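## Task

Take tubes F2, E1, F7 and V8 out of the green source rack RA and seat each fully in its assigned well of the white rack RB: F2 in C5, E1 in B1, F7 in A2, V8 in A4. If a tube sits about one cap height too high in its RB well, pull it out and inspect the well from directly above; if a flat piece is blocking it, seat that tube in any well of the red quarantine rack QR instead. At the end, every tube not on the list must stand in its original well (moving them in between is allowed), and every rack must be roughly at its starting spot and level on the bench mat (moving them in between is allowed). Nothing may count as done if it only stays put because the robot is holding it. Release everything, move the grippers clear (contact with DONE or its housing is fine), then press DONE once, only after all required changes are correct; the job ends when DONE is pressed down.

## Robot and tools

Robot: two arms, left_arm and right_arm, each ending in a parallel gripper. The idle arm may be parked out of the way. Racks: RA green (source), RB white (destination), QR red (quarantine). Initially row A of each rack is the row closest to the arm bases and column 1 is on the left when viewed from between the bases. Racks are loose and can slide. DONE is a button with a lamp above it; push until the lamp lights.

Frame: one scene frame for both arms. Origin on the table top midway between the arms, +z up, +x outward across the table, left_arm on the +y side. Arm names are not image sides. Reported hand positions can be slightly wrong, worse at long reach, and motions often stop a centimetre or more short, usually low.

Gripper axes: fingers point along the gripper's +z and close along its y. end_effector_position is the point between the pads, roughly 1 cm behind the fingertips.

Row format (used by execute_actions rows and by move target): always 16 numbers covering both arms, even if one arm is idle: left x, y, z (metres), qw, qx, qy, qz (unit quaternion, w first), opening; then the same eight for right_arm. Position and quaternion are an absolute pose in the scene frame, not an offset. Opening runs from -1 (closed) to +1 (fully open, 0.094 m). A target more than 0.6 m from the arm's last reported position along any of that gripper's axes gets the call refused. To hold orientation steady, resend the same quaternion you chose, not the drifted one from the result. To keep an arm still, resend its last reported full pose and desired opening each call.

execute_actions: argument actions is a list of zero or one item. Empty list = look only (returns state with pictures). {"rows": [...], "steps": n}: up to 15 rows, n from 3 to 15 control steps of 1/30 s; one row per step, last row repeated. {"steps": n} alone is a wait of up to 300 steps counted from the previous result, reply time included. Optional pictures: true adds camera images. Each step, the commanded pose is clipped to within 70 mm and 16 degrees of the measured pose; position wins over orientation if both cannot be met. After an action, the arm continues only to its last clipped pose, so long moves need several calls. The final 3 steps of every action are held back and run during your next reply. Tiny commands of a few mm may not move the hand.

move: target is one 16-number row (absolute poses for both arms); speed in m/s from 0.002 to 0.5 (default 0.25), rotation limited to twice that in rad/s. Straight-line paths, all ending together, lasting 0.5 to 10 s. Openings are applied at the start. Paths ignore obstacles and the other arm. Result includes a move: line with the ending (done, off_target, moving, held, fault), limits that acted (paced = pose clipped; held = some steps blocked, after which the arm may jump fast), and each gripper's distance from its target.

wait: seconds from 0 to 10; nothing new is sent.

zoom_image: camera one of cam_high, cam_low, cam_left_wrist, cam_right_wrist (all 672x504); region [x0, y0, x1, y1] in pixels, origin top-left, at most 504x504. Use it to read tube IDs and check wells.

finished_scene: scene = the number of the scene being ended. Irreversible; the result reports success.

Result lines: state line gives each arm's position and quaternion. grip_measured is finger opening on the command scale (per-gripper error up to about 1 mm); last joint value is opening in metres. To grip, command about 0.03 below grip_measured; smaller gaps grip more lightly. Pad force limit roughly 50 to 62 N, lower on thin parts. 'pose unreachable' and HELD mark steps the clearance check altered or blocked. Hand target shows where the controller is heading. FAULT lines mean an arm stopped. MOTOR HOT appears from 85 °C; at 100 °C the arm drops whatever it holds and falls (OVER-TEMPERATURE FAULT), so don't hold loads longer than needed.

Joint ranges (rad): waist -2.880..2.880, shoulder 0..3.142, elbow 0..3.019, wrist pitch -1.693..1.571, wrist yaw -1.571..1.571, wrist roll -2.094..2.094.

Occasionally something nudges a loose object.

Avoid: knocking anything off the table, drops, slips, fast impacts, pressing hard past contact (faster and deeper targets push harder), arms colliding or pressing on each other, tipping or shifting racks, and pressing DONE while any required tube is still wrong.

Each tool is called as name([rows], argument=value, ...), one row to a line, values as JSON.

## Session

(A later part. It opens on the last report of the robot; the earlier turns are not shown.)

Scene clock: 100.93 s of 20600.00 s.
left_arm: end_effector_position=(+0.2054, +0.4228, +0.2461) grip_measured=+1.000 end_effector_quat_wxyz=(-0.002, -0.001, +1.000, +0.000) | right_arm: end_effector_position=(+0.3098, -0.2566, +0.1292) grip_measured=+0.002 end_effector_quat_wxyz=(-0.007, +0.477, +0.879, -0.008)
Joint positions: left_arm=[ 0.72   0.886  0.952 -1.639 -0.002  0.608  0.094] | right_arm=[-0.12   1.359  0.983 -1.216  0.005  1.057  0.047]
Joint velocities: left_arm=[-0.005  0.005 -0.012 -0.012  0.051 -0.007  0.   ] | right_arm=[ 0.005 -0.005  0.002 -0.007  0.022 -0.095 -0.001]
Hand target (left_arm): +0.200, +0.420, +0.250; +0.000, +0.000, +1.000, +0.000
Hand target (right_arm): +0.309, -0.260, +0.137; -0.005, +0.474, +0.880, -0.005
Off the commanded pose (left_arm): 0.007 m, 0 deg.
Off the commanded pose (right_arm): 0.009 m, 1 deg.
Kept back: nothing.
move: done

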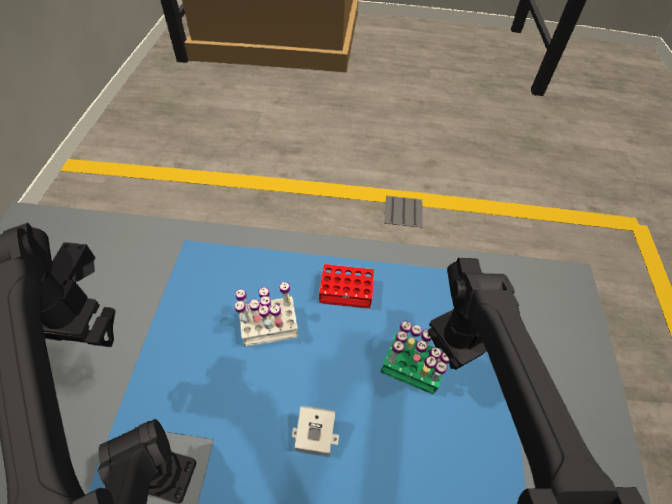

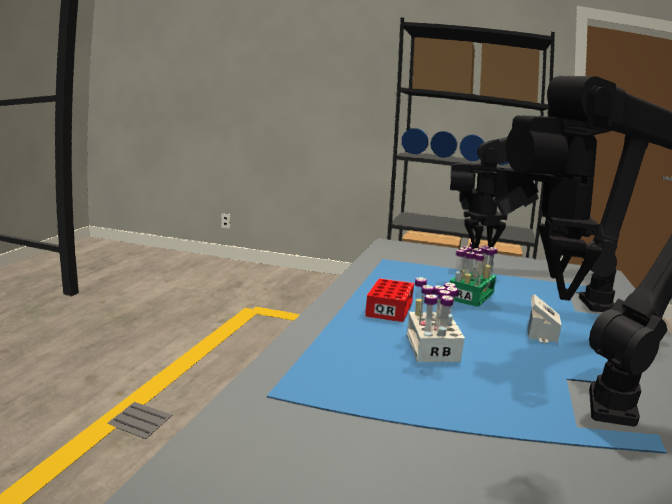

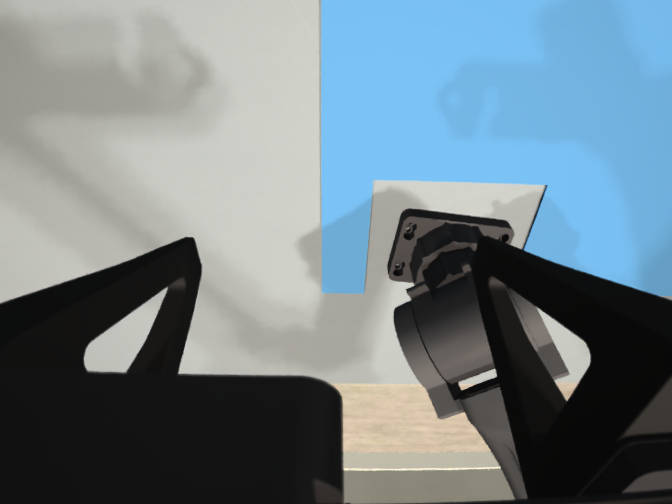

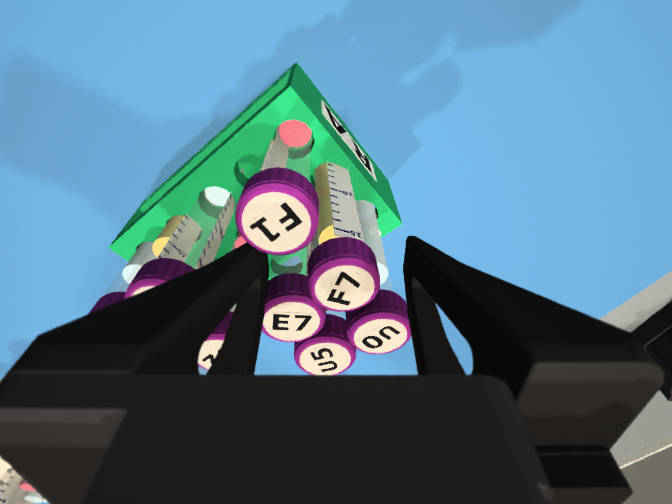

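move(target=[0.2,0.42,0.25,0,0,1,0,1,0.3098,-0.2566,0.1292,-0.007,0.477,0.879,-0.008,-0.4], speed=0.02)

Scene clock: 101.87 s of 20600.00 s.
left_arm: end_effector_position=(+0.2054, +0.4228, +0.2461) grip_measured=+1.000 end_effector_quat_wxyz=(-0.002, -0.001, +1.000, +0.000) | right_arm: end_effector_position=(+0.3099, -0.2566, +0.1293) grip_measured=-0.398 end_effector_quat_wxyz=(-0.007, +0.477, +0.879, -0.007)
Joint positions: left_arm=[ 0.72   0.886  0.952 -1.639 -0.002  0.608  0.094] | right_arm=[-0.12   1.358  0.983 -1.215  0.005  1.056  0.028]
Joint velocities: left_arm=[-0.005  0.005 -0.002  0.007  0.007 -0.022  0.   ] | right_arm=[-0.005 -0.015  0.012  0.012 -0.007  0.007  0.   ]
Hand target (left_arm): +0.200, +0.420, +0.250; +0.000, +0.000, +1.000, +0.000
Hand target (right_arm): +0.310, -0.257, +0.129; -0.007, +0.477, +0.879, -0.008
Off the commanded pose (left_arm): 0.007 m, 0 deg.
Off the commanded pose (right_arm): 0.000 m, 0 deg.
Kept back: nothing.
move: done

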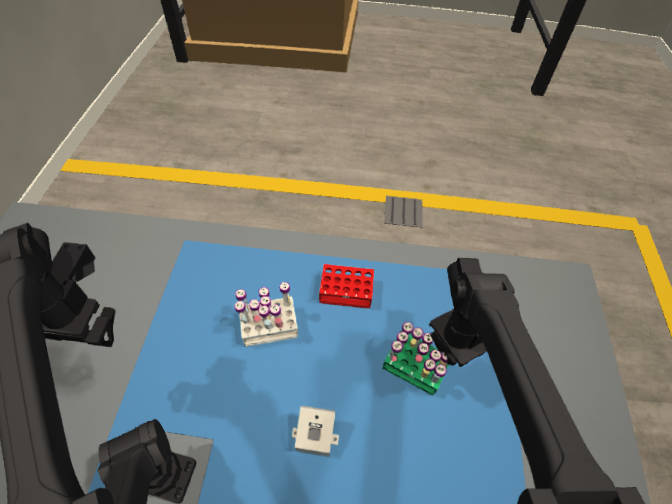

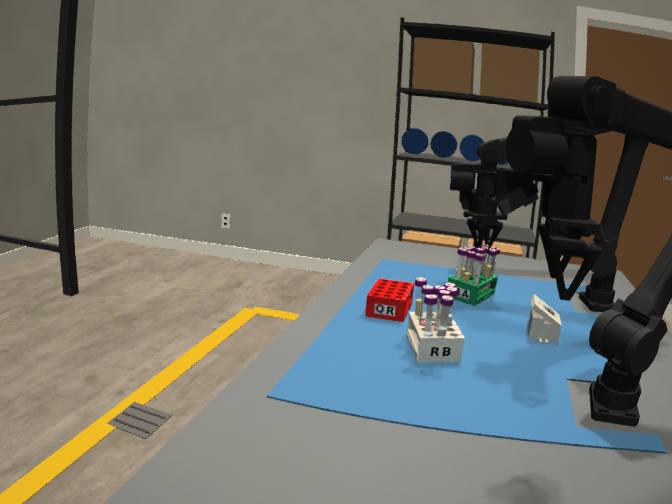

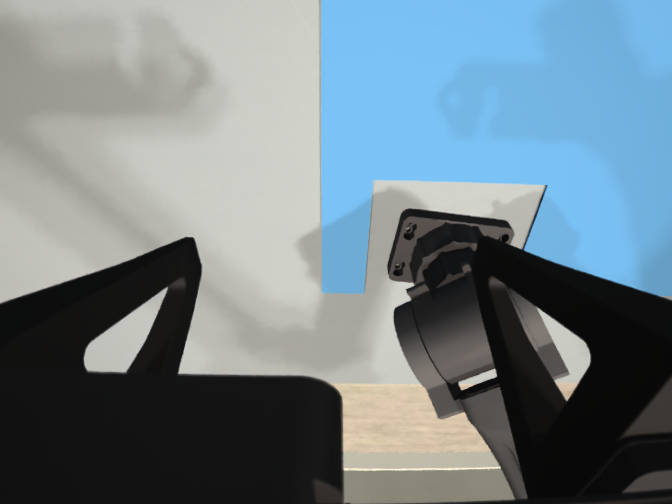

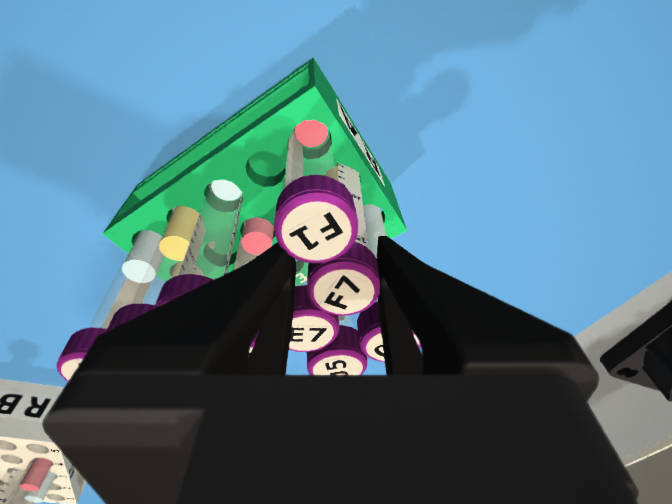

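move(target=[0.2,0.42,0.25,0,0,1,0,1,0.3098,-0.2566,0.1292,-0.007,0.477,0.879,-0.008,0.1], speed=0.02)

move(target=[0.2,0.42,0.25,0,0,1,0,1,0.34,-0.2566,0.2,0.03,0.477,0.879,0.017,0.1], speed=0.08)

Scene clock: 102.80 s of 20600.00 s.
left_arm: end_effector_position=(+0.2054, +0.4228, +0.2461) grip_measured=+1.000 end_effector_quat_wxyz=(-0.002, -0.001, +1.000, +0.000) | right_arm: end_effector_position=(+0.3099, -0.2566, +0.1293) grip_measured=+0.098 end_effector_quat_wxyz=(-0.007, +0.477, +0.879, -0.007)
Joint positions: left_arm=[ 0.72   0.886  0.952 -1.639 -0.002  0.608  0.094] | right_arm=[-0.12   1.358  0.983 -1.215  0.005  1.056  0.052]
Joint velocities: left_arm=[ 0.015 -0.024 -0.002 -0.007  0.007  0.051  0.   ] | right_arm=[-0.005  0.015 -0.017 -0.002  0.007 -0.037 -0.   ]
Hand target (left_arm): +0.200, +0.420, +0.250; +0.000, +0.000, +1.000, +0.000
Hand target (right_arm): +0.310, -0.257, +0.129; -0.007, +0.477, +0.879, -0.008
Off the commanded pose (left_arm): 0.007 m, 0 deg.
Off the commanded pose (right_arm): 0.000 m, 0 deg.
Kept back: nothing.
move: done

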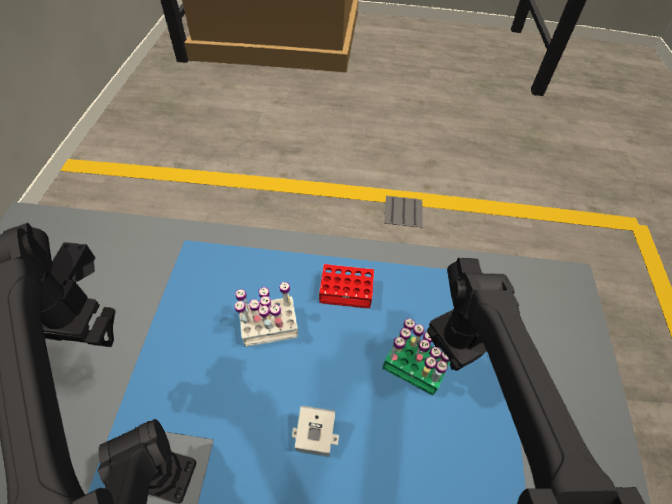

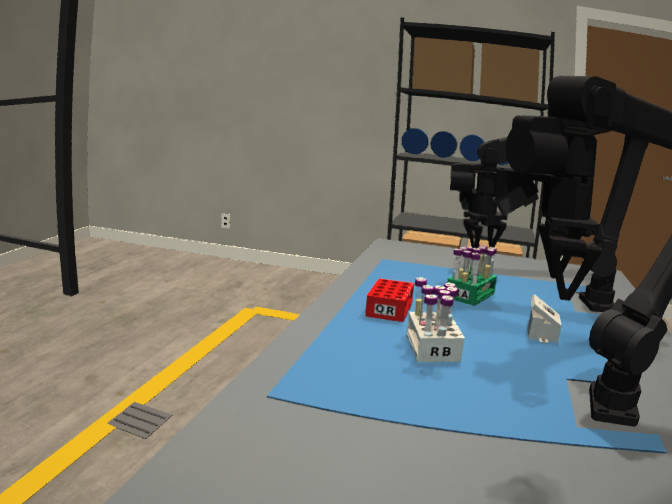

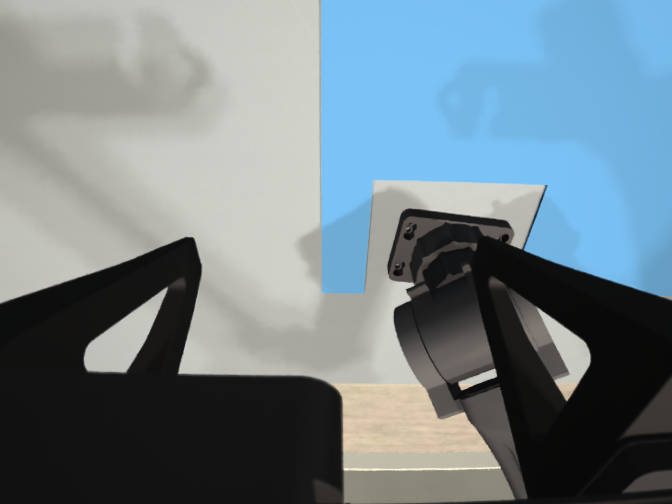

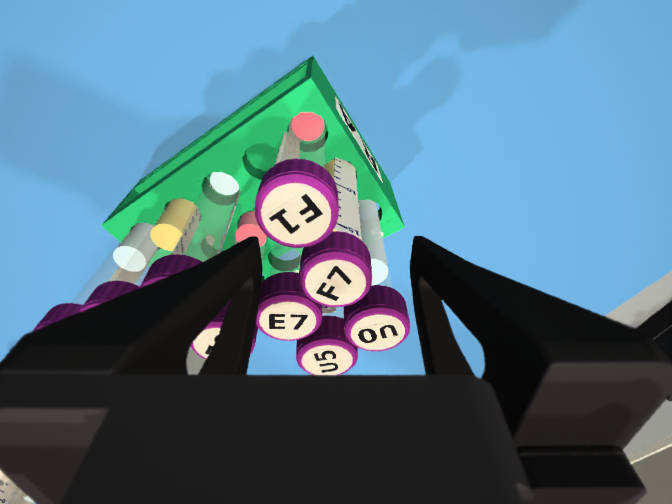

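Scene clock: 104.10 s of 20600.00 s.
left_arm: end_effector_position=(+0.2054, +0.4228, +0.2461) grip_measured=+1.000 end_effector_quat_wxyz=(-0.002, -0.001, +1.000, +0.000) | right_arm: end_effector_position=(+0.3230, -0.2558, +0.1747) grip_measured=+0.098 end_effector_quat_wxyz=(+0.007, +0.477, +0.879, +0.001)
Joint positions: left_arm=[ 0.72   0.886  0.952 -1.639 -0.002  0.608  0.094] | right_arm=[-0.12   1.334  1.085 -1.31   0.005  1.056  0.052]
Joint velocities: left_arm=[-0.005 -0.015  0.007 -0.007  0.037  0.022  0.   ] | right_arm=[-0.005 -0.015  0.017  0.002  0.007  0.007  0.   ]
Hand target (left_arm): +0.200, +0.420, +0.250; +0.000, +0.000, +1.000, +0.000
Hand target (right_arm): +0.338, -0.257, +0.200; +0.030, +0.477, +0.878, +0.017
Off the commanded pose (left_arm): 0.007 m, 0 deg.
Off the commanded pose (right_arm): 0.030 m, 3 deg.
Kept back: nothing.
move: off_target (right_arm)

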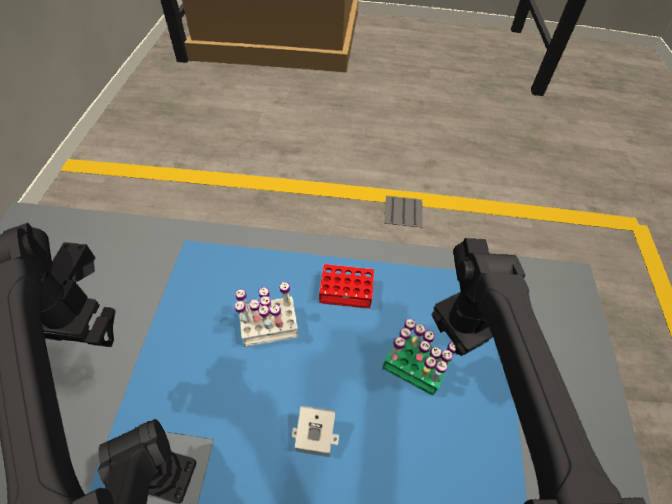

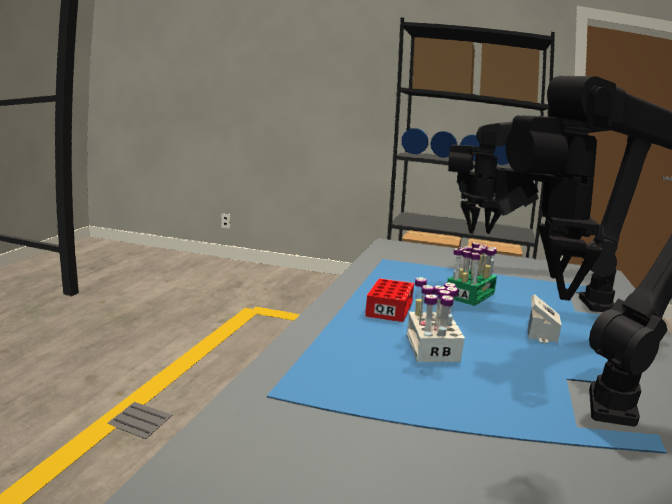

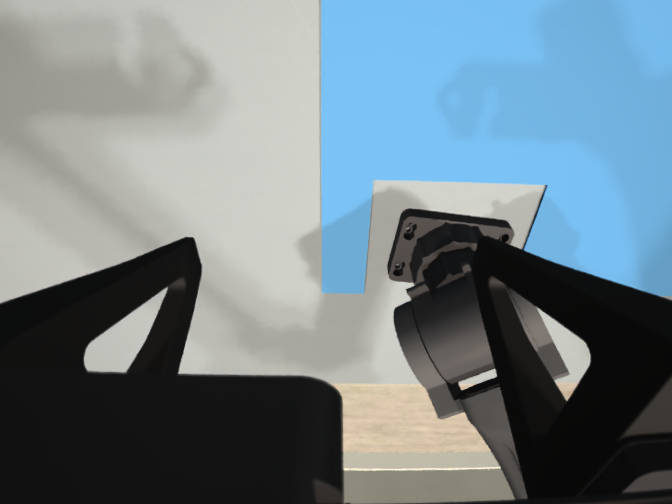

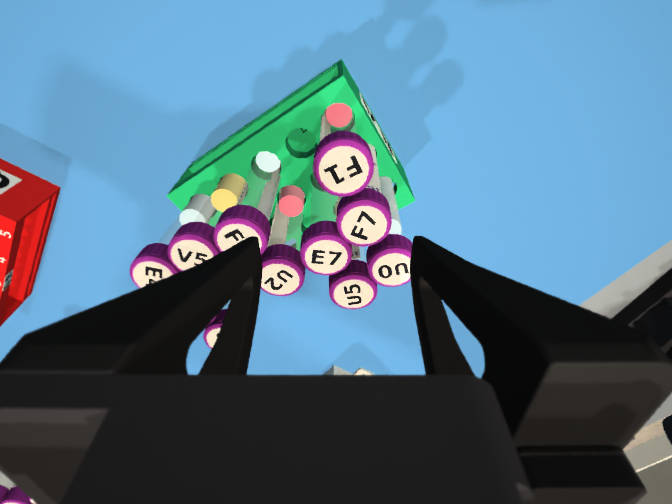

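move(target=[0.2,0.42,0.25,0,0,1,0,1,0.310,-0.258,0.142,0,0.566,0.824,0,-0.42], speed=0.08)

Scene clock: 106.00 s of 20600.00 s.
left_arm: end_effector_position=(+0.2054, +0.4228, +0.2461) grip_measured=+1.000 end_effector_quat_wxyz=(-0.002, -0.001, +1.000, +0.000) | right_arm: end_effector_position=(+0.3105, -0.2563, +0.1451) grip_measured=-0.418 end_effector_quat_wxyz=(-0.000, +0.557, +0.830, -0.002)
Joint positions: left_arm=[ 0.72   0.886  0.952 -1.639 -0.002  0.608  0.094] | right_arm=[-0.12   1.334  1.004 -1.244  0.003  1.244  0.027]
Joint velocities: left_arm=[ 0.015 -0.005  0.002  0.002 -0.037 -0.037  0.   ] | right_arm=[-0.015 -0.005 -0.002 -0.007  0.007  0.007 -0.001]
Hand target (left_arm): +0.200, +0.420, +0.250; +0.000, +0.000, +1.000, +0.000
Hand target (right_arm): +0.310, -0.258, +0.142; -0.000, +0.566, +0.824, -0.000
Off the commanded pose (left_arm): 0.007 m, 0 deg.
Off the commanded pose (right_arm): 0.004 m, 1 deg.
Kept back: nothing.
move: done

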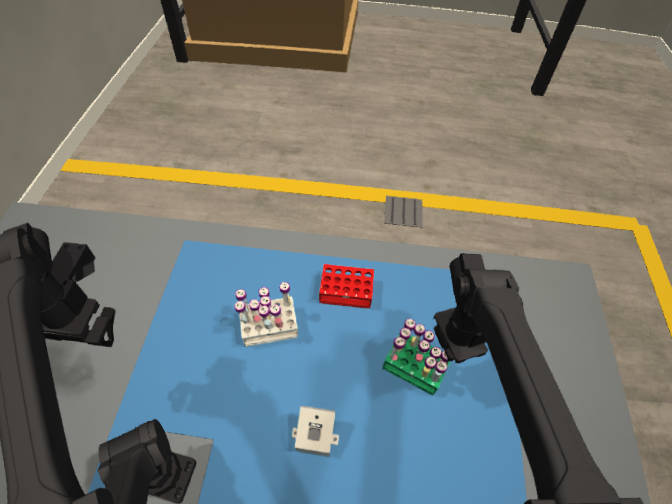

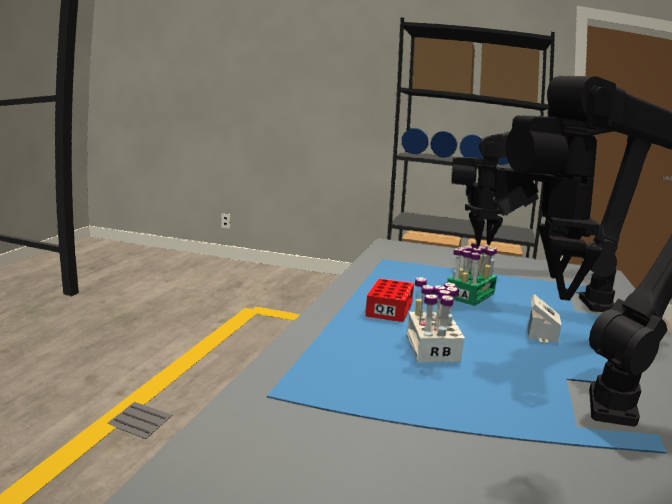

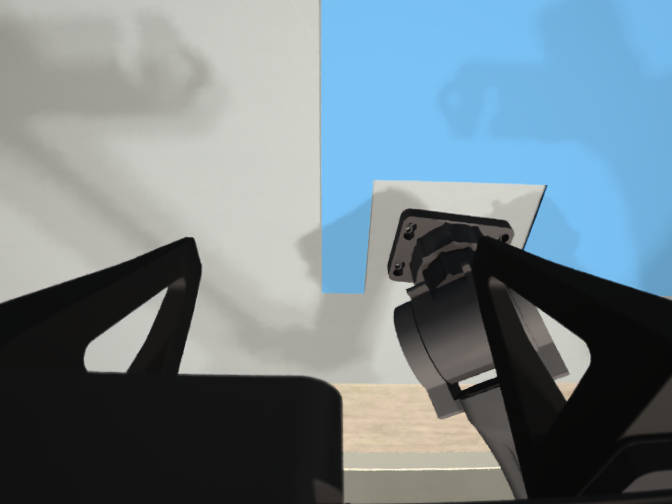

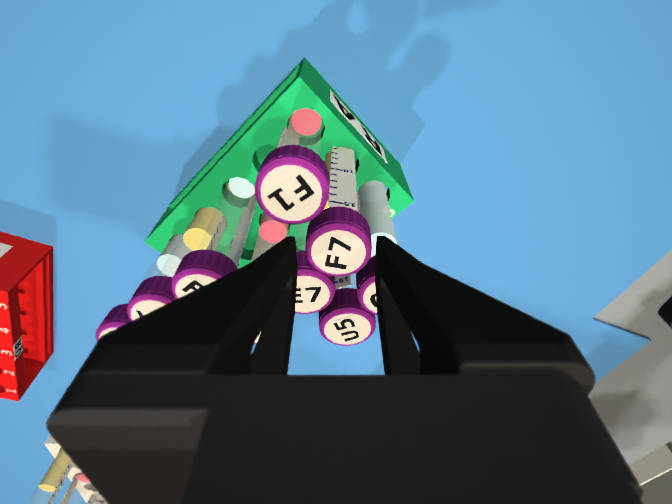

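move(target=[0.2,0.42,0.25,0,0,1,0,1,0.309,-0.259,0.123,0,0.557,0.83,0,-0.42], speed=0.03)

Scene clock: 107.20 s of 20600.00 s.
left_arm: end_effector_position=(+0.2054, +0.4228, +0.2461) grip_measured=+1.000 end_effector_quat_wxyz=(-0.002, -0.001, +1.000, +0.000) | right_arm: end_effector_position=(+0.3100, -0.2567, +0.1321) grip_measured=-0.418 end_effector_quat_wxyz=(+0.007, +0.559, +0.829, +0.003)
Joint positions: left_arm=[ 0.72   0.886  0.952 -1.639 -0.002  0.608  0.094] | right_arm=[-0.122  1.334  0.968 -1.191  0.003  1.246  0.027]
Joint velocities: left_arm=[ 0.005 -0.005 -0.007  0.007  0.051 -0.022  0.   ] | right_arm=[ 0.015 -0.024 -0.002  0.012 -0.037  0.022  0.   ]
Hand target (left_arm): +0.200, +0.420, +0.250; +0.000, +0.000, +1.000, +0.000
Hand target (right_arm): +0.309, -0.259, +0.123; -0.000, +0.557, +0.830, -0.000
Off the commanded pose (left_arm): 0.007 m, 0 deg.
Off the commanded pose (right_arm): 0.009 m, 1 deg.
Kept back: nothing.
move: done

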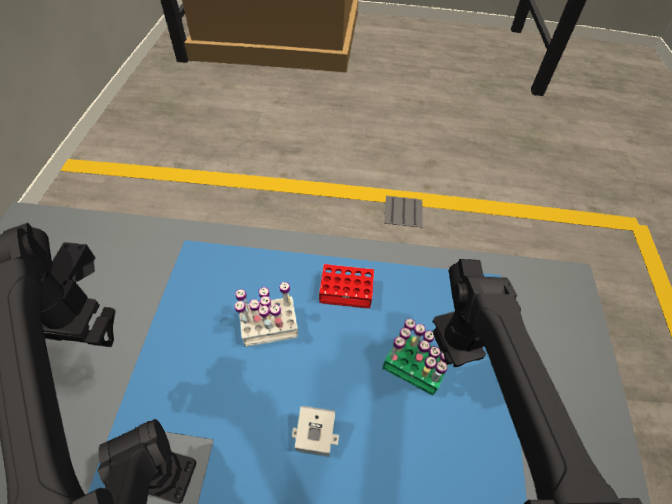

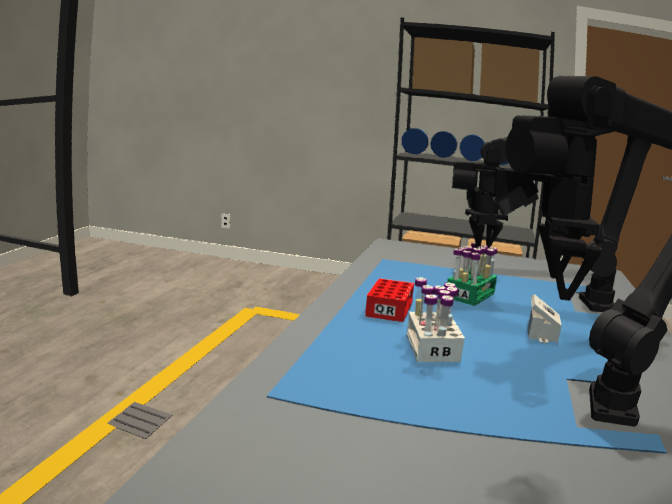

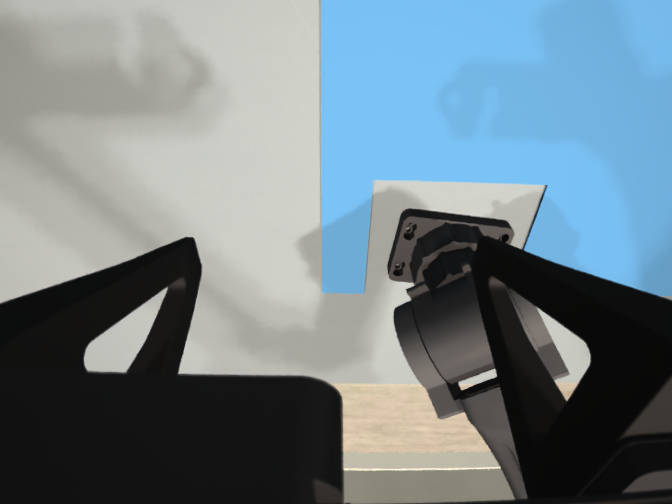

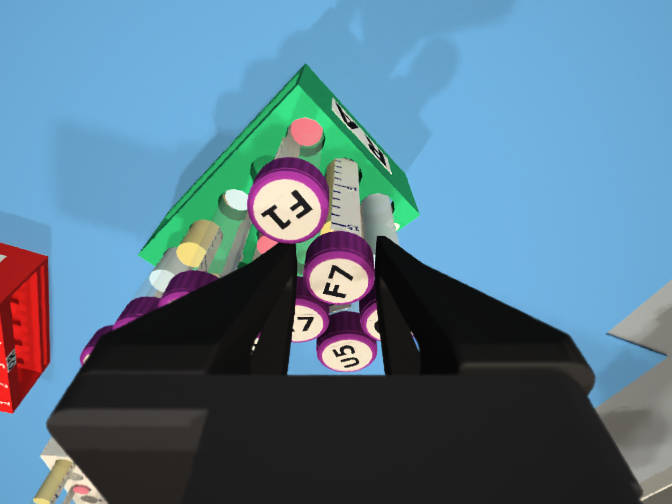

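execute_actions(actions=[])

Scene clock: 107.67 s of 20600.00 s.
left_arm: end_effector_position=(+0.2054, +0.4228, +0.2461) grip_measured=+1.000 end_effector_quat_wxyz=(-0.002, -0.001, +1.000, +0.000) | right_arm: end_effector_position=(+0.3100, -0.2567, +0.1321) grip_measured=-0.418 end_effector_quat_wxyz=(+0.007, +0.559, +0.829, +0.003)
Joint positions: left_arm=[ 0.72   0.886  0.952 -1.639 -0.002  0.608  0.094] | right_arm=[-0.122  1.334  0.968 -1.191  0.003  1.246  0.027]
Joint velocities: left_arm=[ 0.005 -0.005 -0.002 -0.017 -0.007 -0.007  0.   ] | right_arm=[-0.005 -0.005 -0.007 -0.002 -0.051 -0.007 -0.   ]
Hand target (left_arm): +0.200, +0.420, +0.250; +0.000, +0.000, +1.000, +0.000
Hand target (right_arm): +0.309, -0.259, +0.123; -0.000, +0.557, +0.830, -0.000
Off the commanded pose (left_arm): 0.007 m, 0 deg.
Off the commanded pose (right_arm): 0.009 m, 1 deg.
Kept back: nothing.
Steps of this call (steps 1 to 14: nothing new was sent). Readings (end_effector_position):
1: left_arm (+0.2054, +0.4228, +0.2461) | right_arm (+0.3100, -0.2567, +0.1321)
2: left_arm (+0.2054, +0.4228, +0.2461) | right_arm (+0.3100, -0.2567, +0.1321)
4: left_arm (+0.2054, +0.4228, +0.2461) | right_arm (+0.3100, -0.2567, +0.1321)
8: left_arm (+0.2054, +0.4228, +0.2461) | right_arm (+0.3100, -0.2567, +0.1321)
14: the state above

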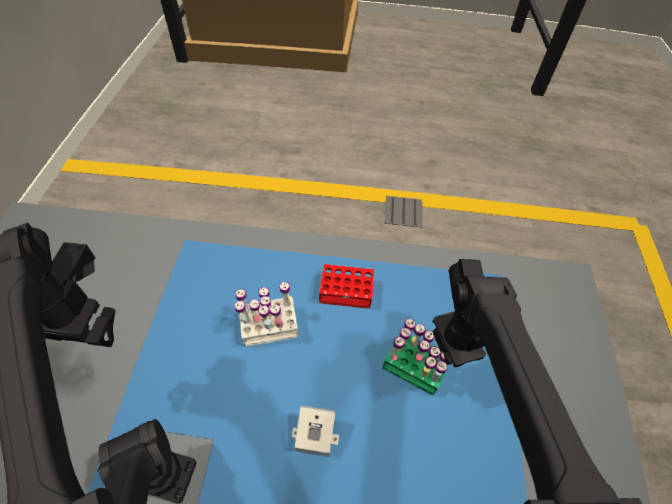

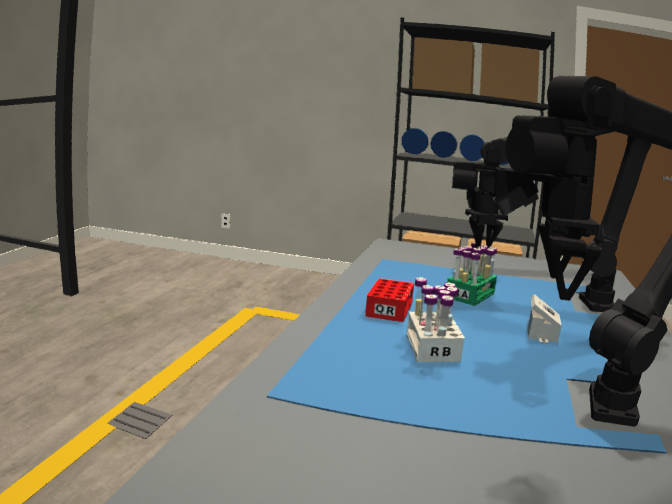

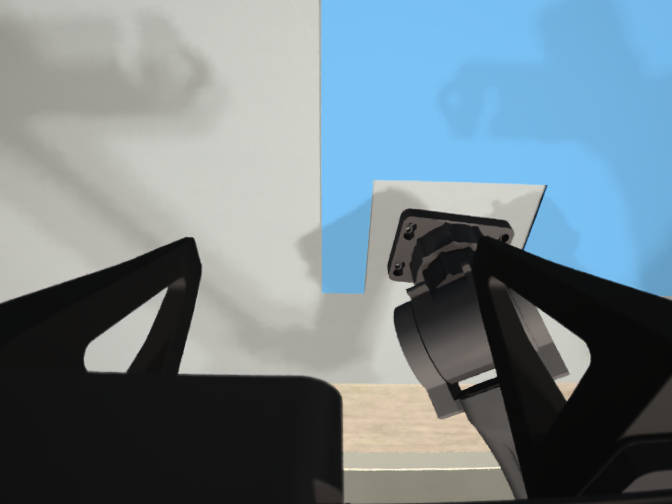

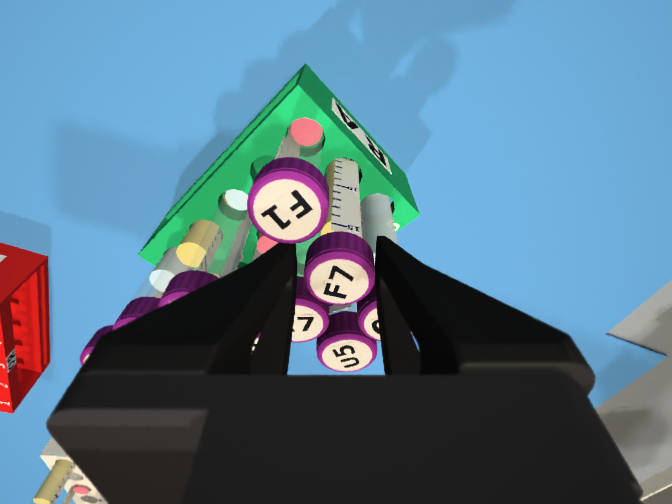

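execute_actions([
  {"rows":[[0.2,0.42,0.25,0,0,1,0,1,0.309,-0.259,0.123,0,0.557,0.83,0,-0.575]],"steps":15},
])

execute_actions([
  {"rows":[[0.2,0.42,0.25,0,0,1,0,1,0.314,-0.258,0.135,0.005,0.557,0.83,0.003,-0.575],[0.2,0.42,0.25,0,0,1,0,1,0.318,-0.258,0.141,0.01,0.557,0.83,0.007,-0.575],[0.2,0.42,0.25,0,0,1,0,1,0.323,-0.258,0.147,0.015,0.557,0.83,0.01,-0.575],[0.2,0.42,0.25,0,0,1,0,1,0.328,-0.258,0.152,0.02,0.557,0.83,0.013,-0.575],[0.2,0.42,0.25,0,0,1,0,1,0.332,-0.258,0.157,0.025,0.557,0.83,0.017,-0.575],[0.2,0.42,0.25,0,0,1,0,1,0.332,-0.258,0.16,0.025,0.557,0.83,0.017,-0.575],[0.2,0.42,0.25,0,0,1,0,1,0.332,-0.258,0.162,0.025,0.557,0.83,0.017,-0.575],[0.2,0.42,0.25,0,0,1,0,1,0.332,-0.258,0.165,0.025,0.557,0.83,0.017,-0.575],[0.2,0.42,0.25,0,0,1,0,1,0.332,-0.258,0.167,0.025,0.557,0.83,0.017,-0.575],[0.2,0.42,0.25,0,0,1,0,1,0.332,-0.258,0.17,0.025,0.557,0.83,0.017,-0.575],[0.2,0.42,0.25,0,0,1,0,1,0.332,-0.258,0.172,0.025,0.557,0.83,0.017,-0.575],[0.2,0.42,0.25,0,0,1,0,1,0.332,-0.258,0.175,0.025,0.557,0.83,0.017,-0.575],[0.2,0.42,0.25,0,0,1,0,1,0.332,-0.258,0.177,0.025,0.557,0.83,0.017,-0.575],[0.2,0.42,0.25,0,0,1,0,1,0.332,-0.258,0.18,0.025,0.557,0.83,0.017,-0.575],[0.2,0.42,0.25,0,0,1,0,1,0.332,-0.258,0.182,0.025,0.557,0.83,0.017,-0.575]],"steps":15},
])

execute_actions([
  {"rows":[[0.2,0.42,0.25,0,0,1,0,1,0.332,-0.258,0.185,0.025,0.557,0.83,0.017,-0.575],[0.2,0.42,0.25,0,0,1,0,1,0.332,-0.258,0.188,0.025,0.557,0.83,0.017,-0.575],[0.2,0.42,0.25,0,0,1,0,1,0.332,-0.258,0.191,0.025,0.557,0.83,0.017,-0.575],[0.2,0.42,0.25,0,0,1,0,1,0.332,-0.258,0.194,0.025,0.557,0.83,0.017,-0.575],[0.2,0.42,0.25,0,0,1,0,1,0.332,-0.258,0.197,0.025,0.557,0.83,0.017,-0.575],[0.2,0.42,0.25,0,0,1,0,1,0.332,-0.258,0.2,0.025,0.557,0.83,0.017,-0.575],[0.2,0.42,0.25,0,0,1,0,1,0.332,-0.258,0.203,0.025,0.557,0.83,0.017,-0.575],[0.2,0.42,0.25,0,0,1,0,1,0.332,-0.258,0.206,0.025,0.557,0.83,0.017,-0.575],[0.2,0.42,0.25,0,0,1,0,1,0.332,-0.258,0.209,0.025,0.557,0.83,0.017,-0.575],[0.2,0.42,0.25,0,0,1,0,1,0.332,-0.258,0.212,0.025,0.557,0.83,0.017,-0.575],[0.2,0.42,0.25,0,0,1,0,1,0.332,-0.258,0.215,0.025,0.557,0.83,0.017,-0.575],[0.2,0.42,0.25,0,0,1,0,1,0.332,-0.258,0.218,0.025,0.557,0.83,0.017,-0.575]],"steps":15},
], pictures=true)

Scene clock: 109.43 s of 20600.00 s.
left_arm: end_effector_position=(+0.2054, +0.4228, +0.2461) grip_measured=+1.000 end_effector_quat_wxyz=(-0.002, -0.001, +1.000, +0.000) | right_arm: end_effector_position=(+0.3100, -0.2567, +0.1321) grip_measured=-0.550 end_effector_quat_wxyz=(+0.007, +0.559, +0.829, +0.003)
Joint positions: left_arm=[ 0.72   0.886  0.952 -1.639 -0.002  0.608  0.094] | right_arm=[-0.122  1.334  0.968 -1.191  0.003  1.246  0.021]
Joint velocities: left_arm=[-0.015  0.005 -0.027 -0.002 -0.037  0.022  0.   ] | right_arm=[-0.005 -0.015 -0.017 -0.022 -0.051 -0.037 -0.   ]
Steps of this call (steps 1 to 41: nothing new was sent; steps 42 to 53: the first 12 steps of this action). Readings (end_effector_position):
42: left_arm (+0.2054, +0.4228, +0.2461) | right_arm (+0.3100, -0.2567, +0.1321)
43: left_arm (+0.2054, +0.4228, +0.2461) | right_arm (+0.3100, -0.2567, +0.1321)
45: left_arm (+0.2054, +0.4228, +0.2461) | right_arm (+0.3100, -0.2567, +0.1321)
49: left_arm (+0.2054, +0.4228, +0.2461) | right_arm (+0.3100, -0.2567, +0.1321)
53: the state above

Scene clock: 109.93 s of 20600.00 s.
left_arm: end_effector_position=(+0.2054, +0.4228, +0.2461) grip_measured=+1.000 end_effector_quat_wxyz=(-0.002, -0.001, +1.000, +0.000) | right_arm: end_effector_position=(+0.3112, -0.2566, +0.1438) grip_measured=-0.550 end_effector_quat_wxyz=(+0.002, +0.559, +0.829, -0.001)
Joint positions: left_arm=[ 0.72   0.886  0.952 -1.639 -0.002  0.608  0.094] | right_arm=[-0.122  1.334  1.    -1.236  0.003  1.246  0.021]
Joint velocities: left_arm=[-0.024 -0.005 -0.002 -0.002 -0.022 -0.022  0.   ] | right_arm=[-0.005 -0.005  0.159 -0.222  0.037  0.007 -0.001]
Off your previous action's commanded pose (left_arm): 0.007 m, 0 deg at its last step (step 3 of this call).
Off your previous action's commanded pose (right_arm): 0.009 m, 1 deg at its last step (step 3 of this call).
Steps of this call (steps 1 to 3: the last 3 steps of your previous action; steps 4 to 15: the first 12 steps of this action). Readings (end_effector_position):
4: left_arm (+0.2054, +0.4228, +0.2461) | right_arm (+0.3100, -0.2567, +0.1321)
5: left_arm (+0.2054, +0.4228, +0.2461) | right_arm (+0.3098, -0.2567, +0.1321)
7: left_arm (+0.2054, +0.4228, +0.2461) | right_arm (+0.3093, -0.2567, +0.1322)
11: left_arm (+0.2054, +0.4228, +0.2461) | right_arm (+0.3096, -0.2567, +0.1363)
15: the state above

Scene clock: 110.43 s of 20600.00 s.
left_arm: end_effector_position=(+0.2054, +0.4228, +0.2461) grip_measured=+1.000 end_effector_quat_wxyz=(-0.002, -0.001, +1.000, +0.000) | right_arm: end_effector_position=(+0.3138, -0.2565, +0.1833) grip_measured=-0.550 end_effector_quat_wxyz=(-0.000, +0.559, +0.829, -0.002)
Joint positions: left_arm=[ 0.72   0.886  0.952 -1.639 -0.002  0.608  0.094] | right_arm=[-0.122  1.314  1.09  -1.35   0.003  1.246  0.021]
Joint velocities: left_arm=[ 0.005  0.005  0.007 -0.012 -0.037 -0.022  0.   ] | right_arm=[-0.024 -0.034  0.193 -0.242  0.022  0.051 -0.   ]
Off your previous action's commanded pose (left_arm): 0.007 m, 0 deg at its last step (step 3 of this call).
Off your previous action's commanded pose (right_arm): 0.038 m, 4 deg at its last step (step 3 of this call).
Steps of this call (steps 1 to 3: the last 3 steps of your previous action; steps 4 to 15: the first 12 steps of this action). Readings (end_effector_position):
4: left_arm (+0.2054, +0.4228, +0.2461) | right_arm (+0.3121, -0.2566, +0.1517)
5: left_arm (+0.2054, +0.4228, +0.2461) | right_arm (+0.3121, -0.2566, +0.1538)
7: left_arm (+0.2054, +0.4228, +0.2461) | right_arm (+0.3122, -0.2566, +0.1584)
11: left_arm (+0.2054, +0.4228, +0.2461) | right_arm (+0.3127, -0.2565, +0.1703)
15: the state above

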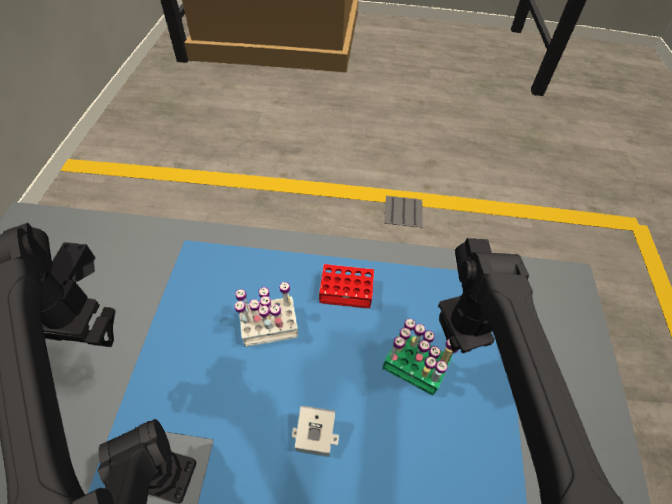

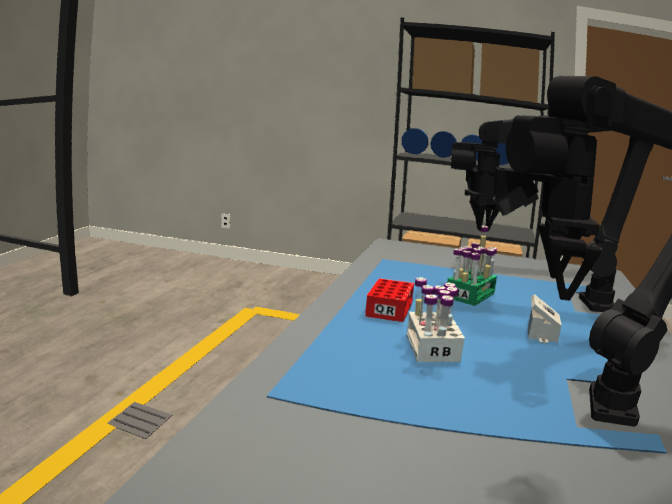

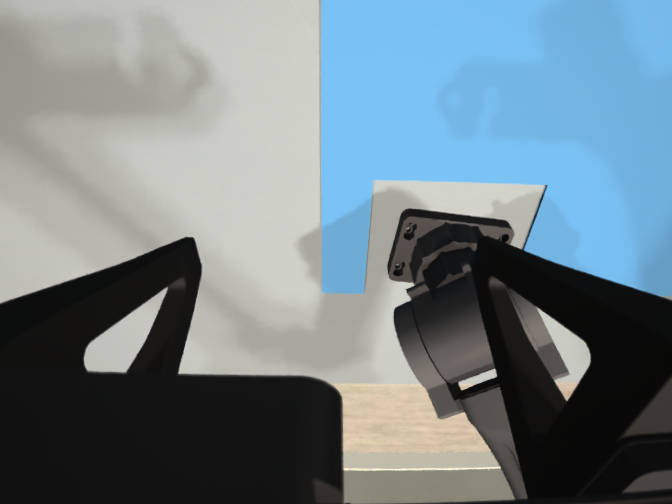

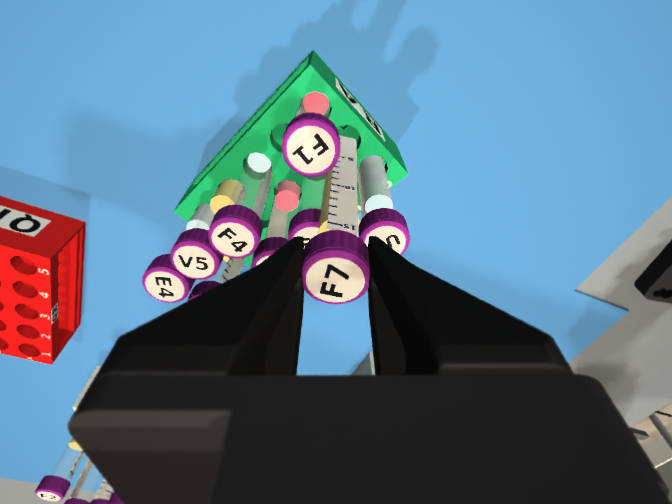

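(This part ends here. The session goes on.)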